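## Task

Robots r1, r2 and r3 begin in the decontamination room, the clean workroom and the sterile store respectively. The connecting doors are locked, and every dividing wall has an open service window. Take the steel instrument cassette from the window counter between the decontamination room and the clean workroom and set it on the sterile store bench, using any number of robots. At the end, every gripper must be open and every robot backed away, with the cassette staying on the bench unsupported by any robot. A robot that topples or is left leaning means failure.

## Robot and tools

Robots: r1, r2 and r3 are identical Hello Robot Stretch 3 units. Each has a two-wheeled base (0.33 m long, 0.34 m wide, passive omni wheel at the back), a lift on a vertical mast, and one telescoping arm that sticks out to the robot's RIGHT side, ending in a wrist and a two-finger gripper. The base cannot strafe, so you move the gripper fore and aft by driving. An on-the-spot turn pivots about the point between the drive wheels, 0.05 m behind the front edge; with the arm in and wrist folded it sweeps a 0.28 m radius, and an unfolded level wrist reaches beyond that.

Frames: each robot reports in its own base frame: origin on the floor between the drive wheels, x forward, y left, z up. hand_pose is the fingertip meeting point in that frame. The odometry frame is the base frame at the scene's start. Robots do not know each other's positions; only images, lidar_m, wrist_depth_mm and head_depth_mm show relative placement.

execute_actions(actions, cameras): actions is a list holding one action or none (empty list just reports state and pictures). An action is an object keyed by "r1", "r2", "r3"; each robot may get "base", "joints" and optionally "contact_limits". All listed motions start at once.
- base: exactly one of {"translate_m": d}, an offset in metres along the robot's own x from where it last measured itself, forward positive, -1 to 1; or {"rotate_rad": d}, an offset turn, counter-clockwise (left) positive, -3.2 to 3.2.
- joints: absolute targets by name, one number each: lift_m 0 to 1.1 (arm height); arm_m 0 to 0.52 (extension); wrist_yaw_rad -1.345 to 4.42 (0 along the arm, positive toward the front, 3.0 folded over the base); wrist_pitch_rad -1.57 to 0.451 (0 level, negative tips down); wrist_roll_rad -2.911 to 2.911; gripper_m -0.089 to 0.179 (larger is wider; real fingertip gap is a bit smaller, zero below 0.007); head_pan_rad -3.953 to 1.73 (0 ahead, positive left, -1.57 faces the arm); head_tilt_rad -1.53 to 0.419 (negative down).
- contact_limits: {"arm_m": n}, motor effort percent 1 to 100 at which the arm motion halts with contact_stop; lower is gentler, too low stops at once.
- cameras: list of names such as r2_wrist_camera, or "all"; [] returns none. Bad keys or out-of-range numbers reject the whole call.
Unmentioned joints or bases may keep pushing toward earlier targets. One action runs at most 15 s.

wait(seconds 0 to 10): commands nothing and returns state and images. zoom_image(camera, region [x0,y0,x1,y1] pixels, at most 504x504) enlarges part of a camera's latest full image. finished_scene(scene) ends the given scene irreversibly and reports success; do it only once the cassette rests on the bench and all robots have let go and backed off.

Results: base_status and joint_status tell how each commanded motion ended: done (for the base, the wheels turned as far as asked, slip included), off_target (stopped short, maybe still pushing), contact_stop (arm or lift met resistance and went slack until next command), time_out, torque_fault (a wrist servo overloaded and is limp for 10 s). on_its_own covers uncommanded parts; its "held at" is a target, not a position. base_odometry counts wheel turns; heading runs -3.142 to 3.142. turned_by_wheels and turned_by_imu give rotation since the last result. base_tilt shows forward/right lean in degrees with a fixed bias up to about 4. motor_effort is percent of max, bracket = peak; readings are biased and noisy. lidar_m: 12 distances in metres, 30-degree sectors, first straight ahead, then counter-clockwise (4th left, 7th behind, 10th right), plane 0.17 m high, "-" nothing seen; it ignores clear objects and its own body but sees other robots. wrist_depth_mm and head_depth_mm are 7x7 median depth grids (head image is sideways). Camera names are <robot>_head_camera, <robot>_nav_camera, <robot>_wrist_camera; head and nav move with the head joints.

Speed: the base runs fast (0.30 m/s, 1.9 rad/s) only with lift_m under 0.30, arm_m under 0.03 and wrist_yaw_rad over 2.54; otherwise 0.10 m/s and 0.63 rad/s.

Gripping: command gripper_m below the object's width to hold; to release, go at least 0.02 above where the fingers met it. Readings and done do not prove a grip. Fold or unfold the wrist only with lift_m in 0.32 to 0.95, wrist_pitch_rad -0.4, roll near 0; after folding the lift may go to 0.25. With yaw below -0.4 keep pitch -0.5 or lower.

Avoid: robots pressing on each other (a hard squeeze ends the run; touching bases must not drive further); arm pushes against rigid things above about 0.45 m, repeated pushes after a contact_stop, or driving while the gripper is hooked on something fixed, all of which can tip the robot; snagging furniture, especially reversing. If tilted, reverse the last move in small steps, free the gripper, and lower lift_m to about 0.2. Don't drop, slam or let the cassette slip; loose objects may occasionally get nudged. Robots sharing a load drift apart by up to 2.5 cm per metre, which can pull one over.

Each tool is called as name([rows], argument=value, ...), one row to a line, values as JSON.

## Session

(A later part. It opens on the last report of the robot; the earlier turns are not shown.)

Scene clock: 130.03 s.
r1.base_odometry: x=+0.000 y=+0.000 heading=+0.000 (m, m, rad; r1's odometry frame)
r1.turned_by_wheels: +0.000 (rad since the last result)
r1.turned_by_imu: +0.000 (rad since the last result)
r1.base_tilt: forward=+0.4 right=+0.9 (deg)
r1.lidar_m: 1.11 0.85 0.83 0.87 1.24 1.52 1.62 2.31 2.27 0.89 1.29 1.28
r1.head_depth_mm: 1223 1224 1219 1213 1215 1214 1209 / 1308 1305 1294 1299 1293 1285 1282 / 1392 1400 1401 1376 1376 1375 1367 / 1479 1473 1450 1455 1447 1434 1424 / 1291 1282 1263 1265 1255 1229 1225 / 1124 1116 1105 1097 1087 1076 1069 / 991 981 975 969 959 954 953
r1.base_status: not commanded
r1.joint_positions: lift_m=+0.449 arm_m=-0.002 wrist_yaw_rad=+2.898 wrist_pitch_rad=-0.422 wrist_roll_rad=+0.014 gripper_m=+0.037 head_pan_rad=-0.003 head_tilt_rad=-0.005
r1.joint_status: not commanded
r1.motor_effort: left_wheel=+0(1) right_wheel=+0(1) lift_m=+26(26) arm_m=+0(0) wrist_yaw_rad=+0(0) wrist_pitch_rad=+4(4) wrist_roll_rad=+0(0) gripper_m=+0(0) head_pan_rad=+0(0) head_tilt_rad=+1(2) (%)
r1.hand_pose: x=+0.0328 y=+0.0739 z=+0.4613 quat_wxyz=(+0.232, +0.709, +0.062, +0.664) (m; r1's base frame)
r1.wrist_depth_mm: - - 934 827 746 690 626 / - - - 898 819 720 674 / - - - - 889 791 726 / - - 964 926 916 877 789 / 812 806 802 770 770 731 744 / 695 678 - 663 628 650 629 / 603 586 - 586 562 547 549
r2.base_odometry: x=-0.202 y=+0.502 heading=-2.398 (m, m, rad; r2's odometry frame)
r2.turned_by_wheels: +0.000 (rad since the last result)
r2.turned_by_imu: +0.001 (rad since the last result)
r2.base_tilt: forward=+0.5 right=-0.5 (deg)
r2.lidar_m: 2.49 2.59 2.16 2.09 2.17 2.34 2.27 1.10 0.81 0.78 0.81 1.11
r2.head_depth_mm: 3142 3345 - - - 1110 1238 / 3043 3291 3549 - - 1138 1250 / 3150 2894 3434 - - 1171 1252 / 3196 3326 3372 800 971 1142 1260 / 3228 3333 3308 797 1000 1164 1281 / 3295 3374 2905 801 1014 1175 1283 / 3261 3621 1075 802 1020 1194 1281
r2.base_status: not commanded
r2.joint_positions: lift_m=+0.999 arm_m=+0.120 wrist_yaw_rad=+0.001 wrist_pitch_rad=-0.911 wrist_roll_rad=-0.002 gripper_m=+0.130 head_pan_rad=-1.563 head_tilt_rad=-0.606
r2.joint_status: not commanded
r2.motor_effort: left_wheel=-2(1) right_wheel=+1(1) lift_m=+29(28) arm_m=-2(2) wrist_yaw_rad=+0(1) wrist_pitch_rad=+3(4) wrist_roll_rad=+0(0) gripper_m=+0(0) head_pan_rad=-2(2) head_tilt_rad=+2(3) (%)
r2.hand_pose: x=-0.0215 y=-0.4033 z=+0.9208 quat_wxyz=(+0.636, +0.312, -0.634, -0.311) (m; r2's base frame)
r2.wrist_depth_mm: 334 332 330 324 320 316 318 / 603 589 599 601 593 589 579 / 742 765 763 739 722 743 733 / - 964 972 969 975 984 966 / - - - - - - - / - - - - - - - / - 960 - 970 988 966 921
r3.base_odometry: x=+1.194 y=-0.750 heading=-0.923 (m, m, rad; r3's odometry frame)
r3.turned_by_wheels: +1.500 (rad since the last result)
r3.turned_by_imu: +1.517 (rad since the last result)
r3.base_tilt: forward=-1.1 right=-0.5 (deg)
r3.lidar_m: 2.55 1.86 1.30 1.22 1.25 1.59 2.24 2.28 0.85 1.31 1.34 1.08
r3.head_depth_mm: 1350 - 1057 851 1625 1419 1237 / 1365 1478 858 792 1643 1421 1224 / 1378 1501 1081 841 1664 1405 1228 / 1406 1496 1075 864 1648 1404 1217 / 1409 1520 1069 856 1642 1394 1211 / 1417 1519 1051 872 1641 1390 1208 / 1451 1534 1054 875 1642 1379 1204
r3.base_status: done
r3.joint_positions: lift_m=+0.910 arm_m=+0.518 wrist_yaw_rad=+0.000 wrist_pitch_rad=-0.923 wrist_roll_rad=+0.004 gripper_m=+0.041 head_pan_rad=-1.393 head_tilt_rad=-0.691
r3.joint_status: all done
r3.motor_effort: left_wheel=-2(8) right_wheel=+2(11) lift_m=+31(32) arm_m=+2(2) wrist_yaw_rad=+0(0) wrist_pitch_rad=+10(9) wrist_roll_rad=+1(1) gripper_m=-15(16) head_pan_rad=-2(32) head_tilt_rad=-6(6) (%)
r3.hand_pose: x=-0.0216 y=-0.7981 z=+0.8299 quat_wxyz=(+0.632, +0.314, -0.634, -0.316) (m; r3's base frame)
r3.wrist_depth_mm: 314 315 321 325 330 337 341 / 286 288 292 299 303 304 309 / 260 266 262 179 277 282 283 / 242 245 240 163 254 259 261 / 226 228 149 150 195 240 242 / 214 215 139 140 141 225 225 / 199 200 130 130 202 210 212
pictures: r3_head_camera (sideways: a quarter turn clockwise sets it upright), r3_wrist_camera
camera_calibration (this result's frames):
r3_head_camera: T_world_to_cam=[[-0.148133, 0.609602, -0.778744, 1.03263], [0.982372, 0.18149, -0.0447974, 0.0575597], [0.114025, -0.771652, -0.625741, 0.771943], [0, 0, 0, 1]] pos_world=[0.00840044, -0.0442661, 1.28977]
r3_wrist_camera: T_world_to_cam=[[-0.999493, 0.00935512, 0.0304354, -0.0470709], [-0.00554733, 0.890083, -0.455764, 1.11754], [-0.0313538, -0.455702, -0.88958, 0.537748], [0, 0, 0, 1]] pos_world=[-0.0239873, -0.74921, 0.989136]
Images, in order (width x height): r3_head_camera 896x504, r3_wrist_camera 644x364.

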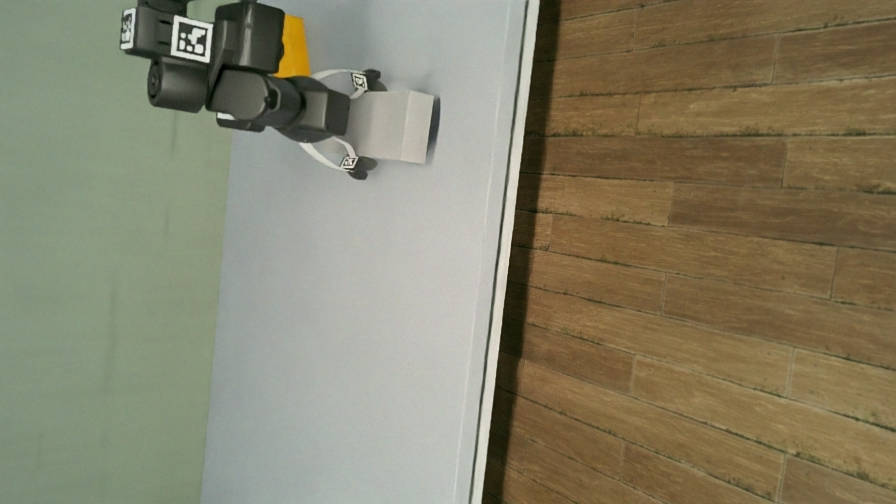

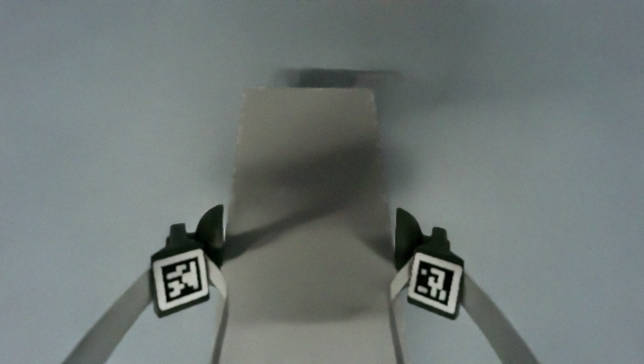

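execute_actions([
  {"r3":{"joints":{"lift_m":0.862}}},
], cameras=[])

execute_actions([
  {"r3":{"joints":{"gripper_m":0.12}}},
], cameras=[])

execute_actions([
  {"r3":{"joints":{"lift_m":1.0,"arm_m":0.3}}},
], cameras=["r3_wrist_camera","r3_head_camera"])

Scene clock: 131.60 s.
r1.base_odometry: x=+0.000 y=+0.000 heading=+0.000 (m, m, rad; r1's odometry frame)
r1.turned_by_wheels: +0.000 (rad since the last result)
r1.turned_by_imu: +0.000 (rad since the last result)
r1.base_tilt: forward=+0.4 right=+0.9 (deg)
r1.lidar_m: 1.11 0.85 0.83 0.87 1.24 1.52 1.63 2.31 2.28 0.89 1.28 1.28
r1.head_depth_mm: 1235 1231 1222 1220 1207 1211 1198 / 1305 1308 1304 1296 1287 1287 1285 / 1401 1390 1397 1392 1375 1377 1358 / 1474 1466 1448 1449 1443 1440 1432 / 1297 1281 1277 1258 1250 1238 1228 / 1117 1111 1108 1096 1086 1081 1066 / 991 984 975 969 956 954 949
r1.base_status: not commanded
r1.joint_positions: lift_m=+0.449 arm_m=-0.002 wrist_yaw_rad=+2.898 wrist_pitch_rad=-0.422 wrist_roll_rad=+0.014 gripper_m=+0.037 head_pan_rad=-0.003 head_tilt_rad=-0.005
r1.joint_status: not commanded
r1.motor_effort: left_wheel=+1(0) right_wheel=+1(0) lift_m=+26(26) arm_m=+0(0) wrist_yaw_rad=+0(0) wrist_pitch_rad=+5(5) wrist_roll_rad=+0(0) gripper_m=+1(0) head_pan_rad=+0(0) head_tilt_rad=+0(2) (%)
r1.hand_pose: x=+0.0328 y=+0.0739 z=+0.4613 quat_wxyz=(+0.232, +0.709, +0.062, +0.664) (m; r1's base frame)
r1.wrist_depth_mm: - - 906 837 737 684 615 / - - - 935 803 739 660 / - - - - 888 805 735 / - - 995 947 894 820 807 / 805 809 818 770 791 750 736 / 693 672 - 647 628 642 633 / 601 600 - 586 569 560 555
r2.base_odometry: x=-0.202 y=+0.502 heading=-2.398 (m, m, rad; r2's odometry frame)
r2.turned_by_wheels: +0.000 (rad since the last result)
r2.turned_by_imu: +0.000 (rad since the last result)
r2.base_tilt: forward=+0.6 right=-0.5 (deg)
r2.lidar_m: 2.49 2.59 2.16 2.09 2.17 2.35 2.26 1.10 0.81 0.78 0.81 1.12
r2.head_depth_mm: 3203 3314 - - - 1106 1241 / 3093 3280 3503 - - 1134 1240 / 3195 2925 3479 - - 1169 1249 / 3259 3430 3384 801 975 1146 1255 / 3178 3417 3321 798 998 1158 1273 / 3255 3457 2879 804 1012 1167 1280 / 3262 3576 1075 806 1024 1192 1288
r2.base_status: not commanded
r2.joint_positions: lift_m=+0.999 arm_m=+0.120 wrist_yaw_rad=+0.001 wrist_pitch_rad=-0.911 wrist_roll_rad=-0.002 gripper_m=+0.130 head_pan_rad=-1.563 head_tilt_rad=-0.606
r2.joint_status: not commanded
r2.motor_effort: left_wheel=-2(2) right_wheel=+1(1) lift_m=+28(28) arm_m=-2(2) wrist_yaw_rad=-1(1) wrist_pitch_rad=+3(3) wrist_roll_rad=+0(0) gripper_m=+1(1) head_pan_rad=-3(2) head_tilt_rad=+2(3) (%)
r2.hand_pose: x=-0.0215 y=-0.4033 z=+0.9208 quat_wxyz=(+0.636, +0.312, -0.634, -0.311) (m; r2's base frame)
r2.wrist_depth_mm: 337 334 335 324 318 318 317 / 589 596 593 587 597 600 589 / 743 744 723 745 744 741 735 / - - 977 988 988 970 953 / - - - - - - - / - - - - - - - / - 995 987 994 967 959 972
r3.base_odometry: x=+1.194 y=-0.750 heading=-0.923 (m, m, rad; r3's odometry frame)
r3.turned_by_wheels: +0.000 (rad since the last result)
r3.turned_by_imu: +0.000 (rad since the last result)
r3.base_tilt: forward=-1.1 right=-0.5 (deg)
r3.lidar_m: 2.55 1.85 1.29 1.22 1.25 1.59 2.23 2.27 0.85 1.31 1.34 1.08
r3.head_depth_mm: 1334 1459 1017 845 1640 1426 1233 / 1366 1469 - 815 1628 1420 1225 / 1386 1486 1088 814 1655 1401 1217 / 1395 1506 1077 859 1655 1404 1215 / 1409 1519 1072 856 1649 1391 1216 / 1431 1517 1048 877 1630 1392 1203 / 1449 1545 1052 874 1641 1376 1208
r3.base_status: not commanded
r3.joint_positions: lift_m=+0.862 arm_m=+0.518 wrist_yaw_rad=+0.000 wrist_pitch_rad=-0.923 wrist_roll_rad=+0.004 gripper_m=+0.041 head_pan_rad=-1.393 head_tilt_rad=-0.691
r3.joint_status: all done
r3.motor_effort: left_wheel=-2(2) right_wheel=+2(2) lift_m=+29(36) arm_m=+3(3) wrist_yaw_rad=+0(0) wrist_pitch_rad=+9(10) wrist_roll_rad=+1(1) gripper_m=-15(16) head_pan_rad=-2(2) head_tilt_rad=-7(6) (%)
r3.hand_pose: x=-0.0216 y=-0.7982 z=+0.7820 quat_wxyz=(+0.632, +0.314, -0.634, -0.316) (m; r3's base frame)
r3.wrist_depth_mm: 248 250 252 257 265 266 271 / 225 229 230 237 239 239 247 / 208 207 205 175 217 222 223 / 191 194 189 163 200 204 208 / 179 180 148 150 171 188 191 / 168 170 138 139 140 178 178 / 158 159 131 130 160 165 166
pictures: none
No camera images: the call's "cameras" was empty. Leave "cameras" out to get every camera's image.

Scene clock: 132.90 s.
r1.base_odometry: x=+0.000 y=+0.000 heading=+0.000 (m, m, rad; r1's odometry frame)
r1.turned_by_wheels: +0.000 (rad since the last result)
r1.turned_by_imu: +0.000 (rad since the last result)
r1.base_tilt: forward=+0.4 right=+1.0 (deg)
r1.lidar_m: 1.12 0.85 0.83 0.87 1.24 1.52 1.62 2.31 2.28 0.89 1.28 1.28
r1.head_depth_mm: 1230 1224 1217 1215 1217 1211 1202 / 1314 1301 1295 1298 1286 1290 1276 / 1408 1401 1402 1387 1379 1369 1373 / 1471 1465 1459 1440 1435 1445 1435 / 1306 1283 1267 1263 1260 1235 1236 / 1118 1115 1105 1092 1088 1079 1071 / 992 984 976 971 965 956 949
r1.base_status: not commanded
r1.joint_positions: lift_m=+0.449 arm_m=-0.002 wrist_yaw_rad=+2.898 wrist_pitch_rad=-0.422 wrist_roll_rad=+0.014 gripper_m=+0.037 head_pan_rad=-0.003 head_tilt_rad=-0.005
r1.joint_status: not commanded
r1.motor_effort: left_wheel=+0(1) right_wheel=+1(1) lift_m=+26(26) arm_m=-1(0) wrist_yaw_rad=+0(0) wrist_pitch_rad=+4(4) wrist_roll_rad=+0(0) gripper_m=+0(0) head_pan_rad=+0(0) head_tilt_rad=+1(1) (%)
r1.hand_pose: x=+0.0328 y=+0.0739 z=+0.4613 quat_wxyz=(+0.232, +0.709, +0.062, +0.664) (m; r1's base frame)
r1.wrist_depth_mm: - - 939 820 758 678 631 / - - - 921 791 748 675 / - - - - 895 799 720 / - - 955 945 928 848 770 / 824 813 836 769 768 747 734 / 693 683 - 648 633 651 622 / 578 593 - 583 567 549 538
r2.base_odometry: x=-0.202 y=+0.502 heading=-2.398 (m, m, rad; r2's odometry frame)
r2.turned_by_wheels: +0.000 (rad since the last result)
r2.turned_by_imu: +0.000 (rad since the last result)
r2.base_tilt: forward=+0.6 right=-0.5 (deg)
r2.lidar_m: 2.49 2.59 2.16 2.09 2.17 2.34 2.26 1.10 0.81 0.78 0.81 1.11
r2.head_depth_mm: 3117 3369 - - - 1113 1238 / 3075 3325 3569 - - 1138 1247 / 3145 2910 3450 - - 1164 1247 / 3167 3378 3366 798 970 1150 1263 / 3257 3368 3400 799 1003 1160 1273 / 3266 3371 2886 803 1016 1172 1283 / 3244 3651 1072 804 1021 1186 1284
r2.base_status: not commanded
r2.joint_positions: lift_m=+0.999 arm_m=+0.120 wrist_yaw_rad=+0.001 wrist_pitch_rad=-0.911 wrist_roll_rad=-0.002 gripper_m=+0.130 head_pan_rad=-1.563 head_tilt_rad=-0.606
r2.joint_status: not commanded
r2.motor_effort: left_wheel=-2(2) right_wheel=+1(1) lift_m=+28(28) arm_m=-2(3) wrist_yaw_rad=-1(1) wrist_pitch_rad=+3(3) wrist_roll_rad=+0(0) gripper_m=+1(1) head_pan_rad=-2(2) head_tilt_rad=+3(3) (%)
r2.hand_pose: x=-0.0215 y=-0.4033 z=+0.9208 quat_wxyz=(+0.636, +0.312, -0.634, -0.311) (m; r2's base frame)
r2.wrist_depth_mm: 333 331 330 324 318 318 320 / 606 592 596 599 601 599 590 / 749 750 739 730 740 742 743 / - 987 - 980 989 972 960 / - - - - - - - / - - - - - - - / - 996 979 957 971 971 960
r3.base_odometry: x=+1.194 y=-0.750 heading=-0.923 (m, m, rad; r3's odometry frame)
r3.turned_by_wheels: +0.000 (rad since the last result)
r3.turned_by_imu: +0.000 (rad since the last result)
r3.base_tilt: forward=-1.3 right=-0.4 (deg)
r3.lidar_m: 2.54 1.85 1.29 1.22 1.25 1.59 2.23 2.28 0.85 1.31 1.34 1.08
r3.head_depth_mm: 1350 1456 1014 848 1626 1425 1234 / 1363 1488 - 820 1636 1424 1219 / 1378 1499 1089 819 1655 1407 1221 / 1396 1503 1079 865 1656 1408 1218 / 1409 1522 1066 855 1645 1391 1213 / 1441 1525 1057 873 1636 1399 1216 / 1439 1530 1050 876 1629 1389 1207
r3.base_status: not commanded
r3.joint_positions: lift_m=+0.862 arm_m=+0.518 wrist_yaw_rad=+0.000 wrist_pitch_rad=-0.913 wrist_roll_rad=+0.004 gripper_m=+0.120 head_pan_rad=-1.393 head_tilt_rad=-0.691
r3.joint_status: all done
r3.motor_effort: left_wheel=-2(3) right_wheel=+2(2) lift_m=+29(30) arm_m=+3(3) wrist_yaw_rad=+0(1) wrist_pitch_rad=+6(9) wrist_roll_rad=+1(1) gripper_m=+0(85) head_pan_rad=-2(2) head_tilt_rad=-7(6) (%)
r3.hand_pose: x=-0.0216 y=-0.8002 z=+0.7832 quat_wxyz=(+0.633, +0.311, -0.636, -0.313) (m; r3's base frame)
r3.wrist_depth_mm: 250 256 259 263 268 275 275 / 229 232 235 238 240 247 250 / 210 214 207 178 221 224 228 / 194 195 191 165 202 204 208 / 180 184 155 152 186 192 193 / 170 - 144 142 170 180 179 / - 158 134 133 160 164 167
pictures: none
No camera images: the call's "cameras" was empty. Leave "cameras" out to get every camera's image.

Scene clock: 135.73 s.
r1.base_odometry: x=+0.000 y=+0.000 heading=+0.000 (m, m, rad; r1's odometry frame)
r1.turned_by_wheels: +0.000 (rad since the last result)
r1.turned_by_imu: +0.000 (rad since the last result)
r1.base_tilt: forward=+0.4 right=+0.9 (deg)
r1.lidar_m: 1.11 0.85 0.83 0.87 1.24 1.52 1.62 2.31 2.28 0.89 1.28 1.28
r1.head_depth_mm: 1235 1229 1218 1217 1209 1210 1199 / 1319 1307 1296 1301 1290 1287 1280 / 1393 1391 1394 1389 1385 1374 1369 / 1479 1460 1453 1444 1446 1439 1434 / 1296 1289 1265 1261 1248 1233 1221 / 1123 1116 1102 1100 1085 1070 1070 / 990 984 976 969 962 958 953
r1.base_status: not commanded
r1.joint_positions: lift_m=+0.449 arm_m=-0.002 wrist_yaw_rad=+2.898 wrist_pitch_rad=-0.422 wrist_roll_rad=+0.014 gripper_m=+0.037 head_pan_rad=-0.003 head_tilt_rad=-0.005
r1.joint_status: not commanded
r1.motor_effort: left_wheel=+1(0) right_wheel=+0(0) lift_m=+26(26) arm_m=+0(0) wrist_yaw_rad=+0(0) wrist_pitch_rad=+5(4) wrist_roll_rad=+0(0) gripper_m=+1(0) head_pan_rad=+0(0) head_tilt_rad=+1(1) (%)
r1.hand_pose: x=+0.0328 y=+0.0739 z=+0.4613 quat_wxyz=(+0.232, +0.709, +0.062, +0.664) (m; r1's base frame)
r1.wrist_depth_mm: - - 928 828 732 680 628 / - - - 909 811 730 672 / - - - - 887 825 729 / - - 959 947 901 861 795 / 835 821 835 768 789 740 727 / 700 689 - 654 619 641 615 / 591 596 - 592 572 565 543
r2.base_odometry: x=-0.202 y=+0.502 heading=-2.398 (m, m, rad; r2's odometry frame)
r2.turned_by_wheels: +0.000 (rad since the last result)
r2.turned_by_imu: +0.001 (rad since the last result)
r2.base_tilt: forward=+0.6 right=-0.6 (deg)
r2.lidar_m: 2.49 2.59 2.17 2.09 2.17 2.35 2.26 1.10 0.81 0.78 0.81 1.11
r2.head_depth_mm: 3141 3281 - - - 1111 1233 / 3061 3308 3532 - - 1145 1230 / 3098 2869 3357 - - 1163 1251 / 3234 3372 3362 797 970 1148 1253 / 3279 3361 3370 799 1003 1161 1268 / 3221 3368 2855 804 1016 1173 1274 / 3269 3596 1065 800 1019 1186 1281
r2.base_status: not commanded
r2.joint_positions: lift_m=+0.999 arm_m=+0.120 wrist_yaw_rad=+0.001 wrist_pitch_rad=-0.911 wrist_roll_rad=-0.002 gripper_m=+0.130 head_pan_rad=-1.563 head_tilt_rad=-0.606
r2.joint_status: not commanded
r2.motor_effort: left_wheel=-2(2) right_wheel=+1(1) lift_m=+28(28) arm_m=-2(2) wrist_yaw_rad=-1(1) wrist_pitch_rad=+4(3) wrist_roll_rad=+0(0) gripper_m=+0(0) head_pan_rad=-2(2) head_tilt_rad=+2(2) (%)
r2.hand_pose: x=-0.0215 y=-0.4033 z=+0.9208 quat_wxyz=(+0.636, +0.312, -0.634, -0.311) (m; r2's base frame)
r2.wrist_depth_mm: 336 334 335 328 320 317 318 / 597 596 605 590 596 586 587 / 741 732 731 738 740 720 724 / - - 986 - 965 954 - / - - - - - - - / - - - - - - - / - 991 999 966 984 942 926
r3.base_odometry: x=+1.194 y=-0.750 heading=-0.923 (m, m, rad; r3's odometry frame)
r3.turned_by_wheels: +0.000 (rad since the last result)
r3.turned_by_imu: +0.001 (rad since the last result)
r3.base_tilt: forward=-1.2 right=-0.6 (deg)
r3.lidar_m: 2.54 1.85 1.29 1.22 1.25 1.59 2.23 2.28 0.85 1.31 1.34 1.08
r3.head_depth_mm: 1329 - 1061 819 1639 1418 1223 / 1362 1488 - 817 1641 1414 1224 / 1380 1501 1084 818 1674 1402 1219 / 1401 1514 1071 862 1659 1405 1216 / 1413 1516 1062 854 1645 1404 1217 / 1429 1525 1060 876 1633 1388 1205 / 1450 1546 1047 868 1628 1377 1209
r3.base_status: not commanded
r3.joint_positions: lift_m=+1.000 arm_m=+0.300 wrist_yaw_rad=+0.000 wrist_pitch_rad=-0.912 wrist_roll_rad=+0.004 gripper_m=+0.120 head_pan_rad=-1.393 head_tilt_rad=-0.691
r3.joint_status: all done
r3.motor_effort: left_wheel=-2(2) right_wheel=+2(2) lift_m=+36(35) arm_m=-4(6) wrist_yaw_rad=+0(1) wrist_pitch_rad=+5(6) wrist_roll_rad=+1(1) gripper_m=+0(0) head_pan_rad=-2(2) head_tilt_rad=-7(6) (%)
r3.hand_pose: x=-0.0216 y=-0.5831 z=+0.9212 quat_wxyz=(+0.634, +0.311, -0.636, -0.312) (m; r3's base frame)
r3.wrist_depth_mm: 447 449 468 470 475 487 500 / 404 408 418 389 434 434 439 / 372 378 382 351 396 399 404 / 349 351 351 338 361 365 372 / 320 325 329 343 344 352 538 / - - - - - - - / 957 975 916 986 - 966 -
pictures: r3_head_camera (sideways: a quarter turn clockwise sets it upright), r3_wrist_camera
camera_calibration (this result's frames):
r3_head_camera: T_world_to_cam=[[-0.148133, 0.609603, -0.778743, 1.03263], [0.982372, 0.181489, -0.0447974, 0.0575597], [0.114025, -0.771651, -0.625742, 0.771945], [0, 0, 0, 1]] pos_world=[0.0084004, -0.0442661, 1.28977]
r3_wrist_camera: T_world_to_cam=[[-0.999493, 0.00967403, 0.0303318, -0.0515795], [-0.00555771, 0.885072, -0.465422, 0.973756], [-0.0313484, -0.465354, -0.884569, 0.706744], [0, 0, 0, 1]] pos_world=[-0.0239863, -0.532459, 1.07994]
Images, in order (width x height): r3_head_camera 896x504, r3_wrist_camera 644x364.

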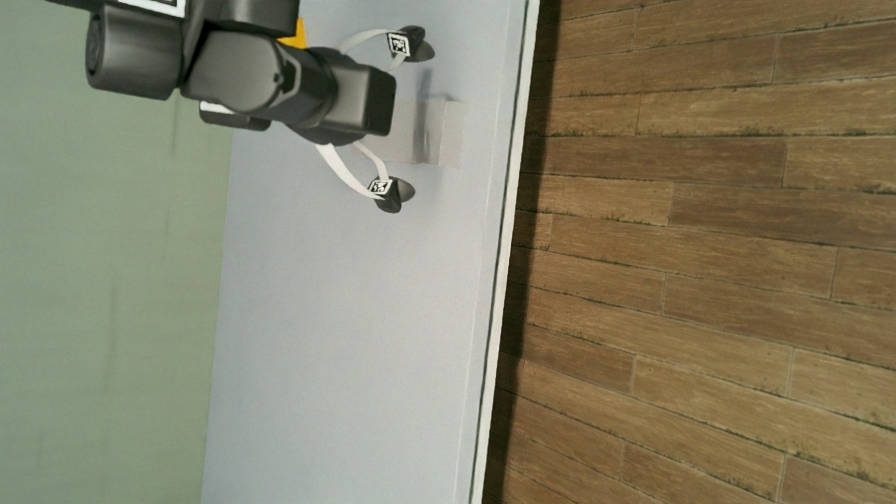

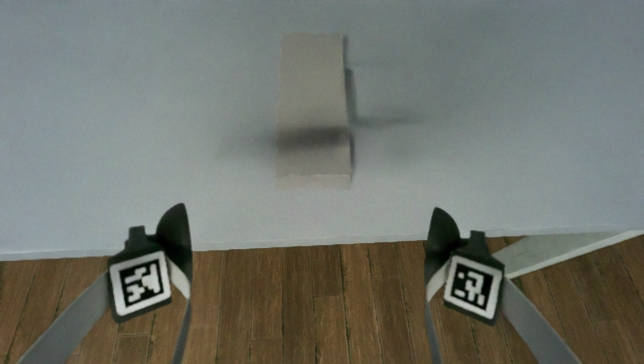

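A little more clearance to be safe.

execute_actions([
  {"r3":{"joints":{"arm_m":0.15}}},
], cameras=[])

finished_scene(scene=1)

Scene clock: 138.33 s.
r1.base_odometry: x=+0.000 y=+0.000 heading=+0.000 (m, m, rad; r1's odometry frame)
r1.turned_by_wheels: +0.000 (rad since the last result)
r1.turned_by_imu: +0.000 (rad since the last result)
r1.base_tilt: forward=+0.4 right=+1.0 (deg)
r1.lidar_m: 1.11 0.85 0.83 0.87 1.24 1.52 1.62 2.30 2.28 0.89 1.28 1.28
r1.head_depth_mm: 1234 1226 1222 1212 1207 1211 1208 / 1315 1308 1306 1293 1292 1292 1284 / 1400 1389 1398 1384 1376 1383 1380 / 1480 1475 1454 1444 1440 1439 1429 / 1293 1276 1278 1257 1243 1240 1230 / 1131 1110 1102 1091 1087 1076 1072 / 990 984 972 966 963 960 952
r1.base_status: not commanded
r1.joint_positions: lift_m=+0.449 arm_m=-0.002 wrist_yaw_rad=+2.898 wrist_pitch_rad=-0.422 wrist_roll_rad=+0.014 gripper_m=+0.037 head_pan_rad=-0.003 head_tilt_rad=-0.005
r1.joint_status: not commanded
r1.motor_effort: left_wheel=+0(0) right_wheel=+0(1) lift_m=+26(26) arm_m=-1(1) wrist_yaw_rad=+0(0) wrist_pitch_rad=+4(5) wrist_roll_rad=+0(0) gripper_m=+0(0) head_pan_rad=+0(0) head_tilt_rad=+0(1) (%)
r1.hand_pose: x=+0.0328 y=+0.0739 z=+0.4613 quat_wxyz=(+0.232, +0.709, +0.062, +0.664) (m; r1's base frame)
r1.wrist_depth_mm: - - 918 819 746 671 636 / - - - 923 821 752 674 / - - - - 894 813 721 / - - 969 957 924 840 796 / 822 823 797 769 771 752 725 / 705 672 - 666 624 636 627 / 590 592 - 587 558 553 554
r2.base_odometry: x=-0.202 y=+0.502 heading=-2.398 (m, m, rad; r2's odometry frame)
r2.turned_by_wheels: +0.000 (rad since the last result)
r2.turned_by_imu: +0.001 (rad since the last result)
r2.base_tilt: forward=+0.7 right=-0.5 (deg)
r2.lidar_m: 2.49 2.59 2.17 2.08 2.16 2.35 2.26 1.10 0.81 0.78 0.81 1.11
r2.head_depth_mm: 3163 3314 - - - 1110 1234 / 3093 3348 3532 - - 1149 1246 / 3071 2923 3393 - - 1160 1249 / 3209 3363 3363 800 970 1151 1261 / 3206 3413 3346 803 1005 1162 1270 / 3324 3448 2898 800 1011 1169 1280 / 3285 3646 1072 802 1025 1194 1292
r2.base_status: not commanded
r2.joint_positions: lift_m=+0.999 arm_m=+0.120 wrist_yaw_rad=+0.001 wrist_pitch_rad=-0.911 wrist_roll_rad=-0.002 gripper_m=+0.130 head_pan_rad=-1.563 head_tilt_rad=-0.606
r2.joint_status: not commanded
r2.motor_effort: left_wheel=-2(2) right_wheel=+0(1) lift_m=+28(28) arm_m=-2(3) wrist_yaw_rad=-1(1) wrist_pitch_rad=+4(3) wrist_roll_rad=+0(0) gripper_m=+1(1) head_pan_rad=-2(2) head_tilt_rad=+2(2) (%)
r2.hand_pose: x=-0.0215 y=-0.4033 z=+0.9208 quat_wxyz=(+0.636, +0.312, -0.634, -0.311) (m; r2's base frame)
r2.wrist_depth_mm: 335 330 332 323 320 319 319 / 601 604 594 601 593 597 587 / 730 740 770 748 750 732 736 / - 993 - 978 982 995 961 / - - - - - - - / - - - - - - - / - - - 967 962 929 919
r3.base_odometry: x=+1.194 y=-0.750 heading=-0.923 (m, m, rad; r3's odometry frame)
r3.turned_by_wheels: +0.000 (rad since the last result)
r3.turned_by_imu: +0.001 (rad since the last result)
r3.base_tilt: forward=-1.1 right=-0.3 (deg)
r3.lidar_m: 2.54 1.85 1.29 1.22 1.25 1.59 2.23 2.28 0.85 1.31 1.34 1.08
r3.head_depth_mm: 1346 1449 - - 1644 1412 1234 / 1355 1490 - - 1621 1421 1228 / 1379 1513 1088 864 1656 1415 1228 / 1399 1511 1074 861 1655 1400 1225 / 1415 1523 1064 858 1655 1387 1213 / 1428 1517 1060 877 1644 1378 1212 / 1451 1531 1048 872 1630 1381 1206
r3.base_status: not commanded
r3.joint_positions: lift_m=+1.000 arm_m=+0.150 wrist_yaw_rad=+0.000 wrist_pitch_rad=-0.912 wrist_roll_rad=+0.004 gripper_m=+0.120 head_pan_rad=-1.393 head_tilt_rad=-0.691
r3.joint_status: all done
r3.motor_effort: left_wheel=-2(2) right_wheel=+2(2) lift_m=+36(36) arm_m=-4(5) wrist_yaw_rad=+1(1) wrist_pitch_rad=+5(5) wrist_roll_rad=+1(1) gripper_m=+0(0) head_pan_rad=-2(2) head_tilt_rad=-6(7) (%)
r3.hand_pose: x=-0.0216 y=-0.4331 z=+0.9212 quat_wxyz=(+0.634, +0.311, -0.636, -0.312) (m; r3's base frame)
r3.wrist_depth_mm: 454 455 467 437 473 478 493 / 399 409 418 419 434 442 445 / 392 397 407 493 - - 542 / - - - - - - - / - - - - - - - / - - - - - - - / 950 962 954 950 - - -
pictures: none
No camera images: the call's "cameras" was empty. Leave "cameras" out to get every camera's image.

The scene is finished: the task was done.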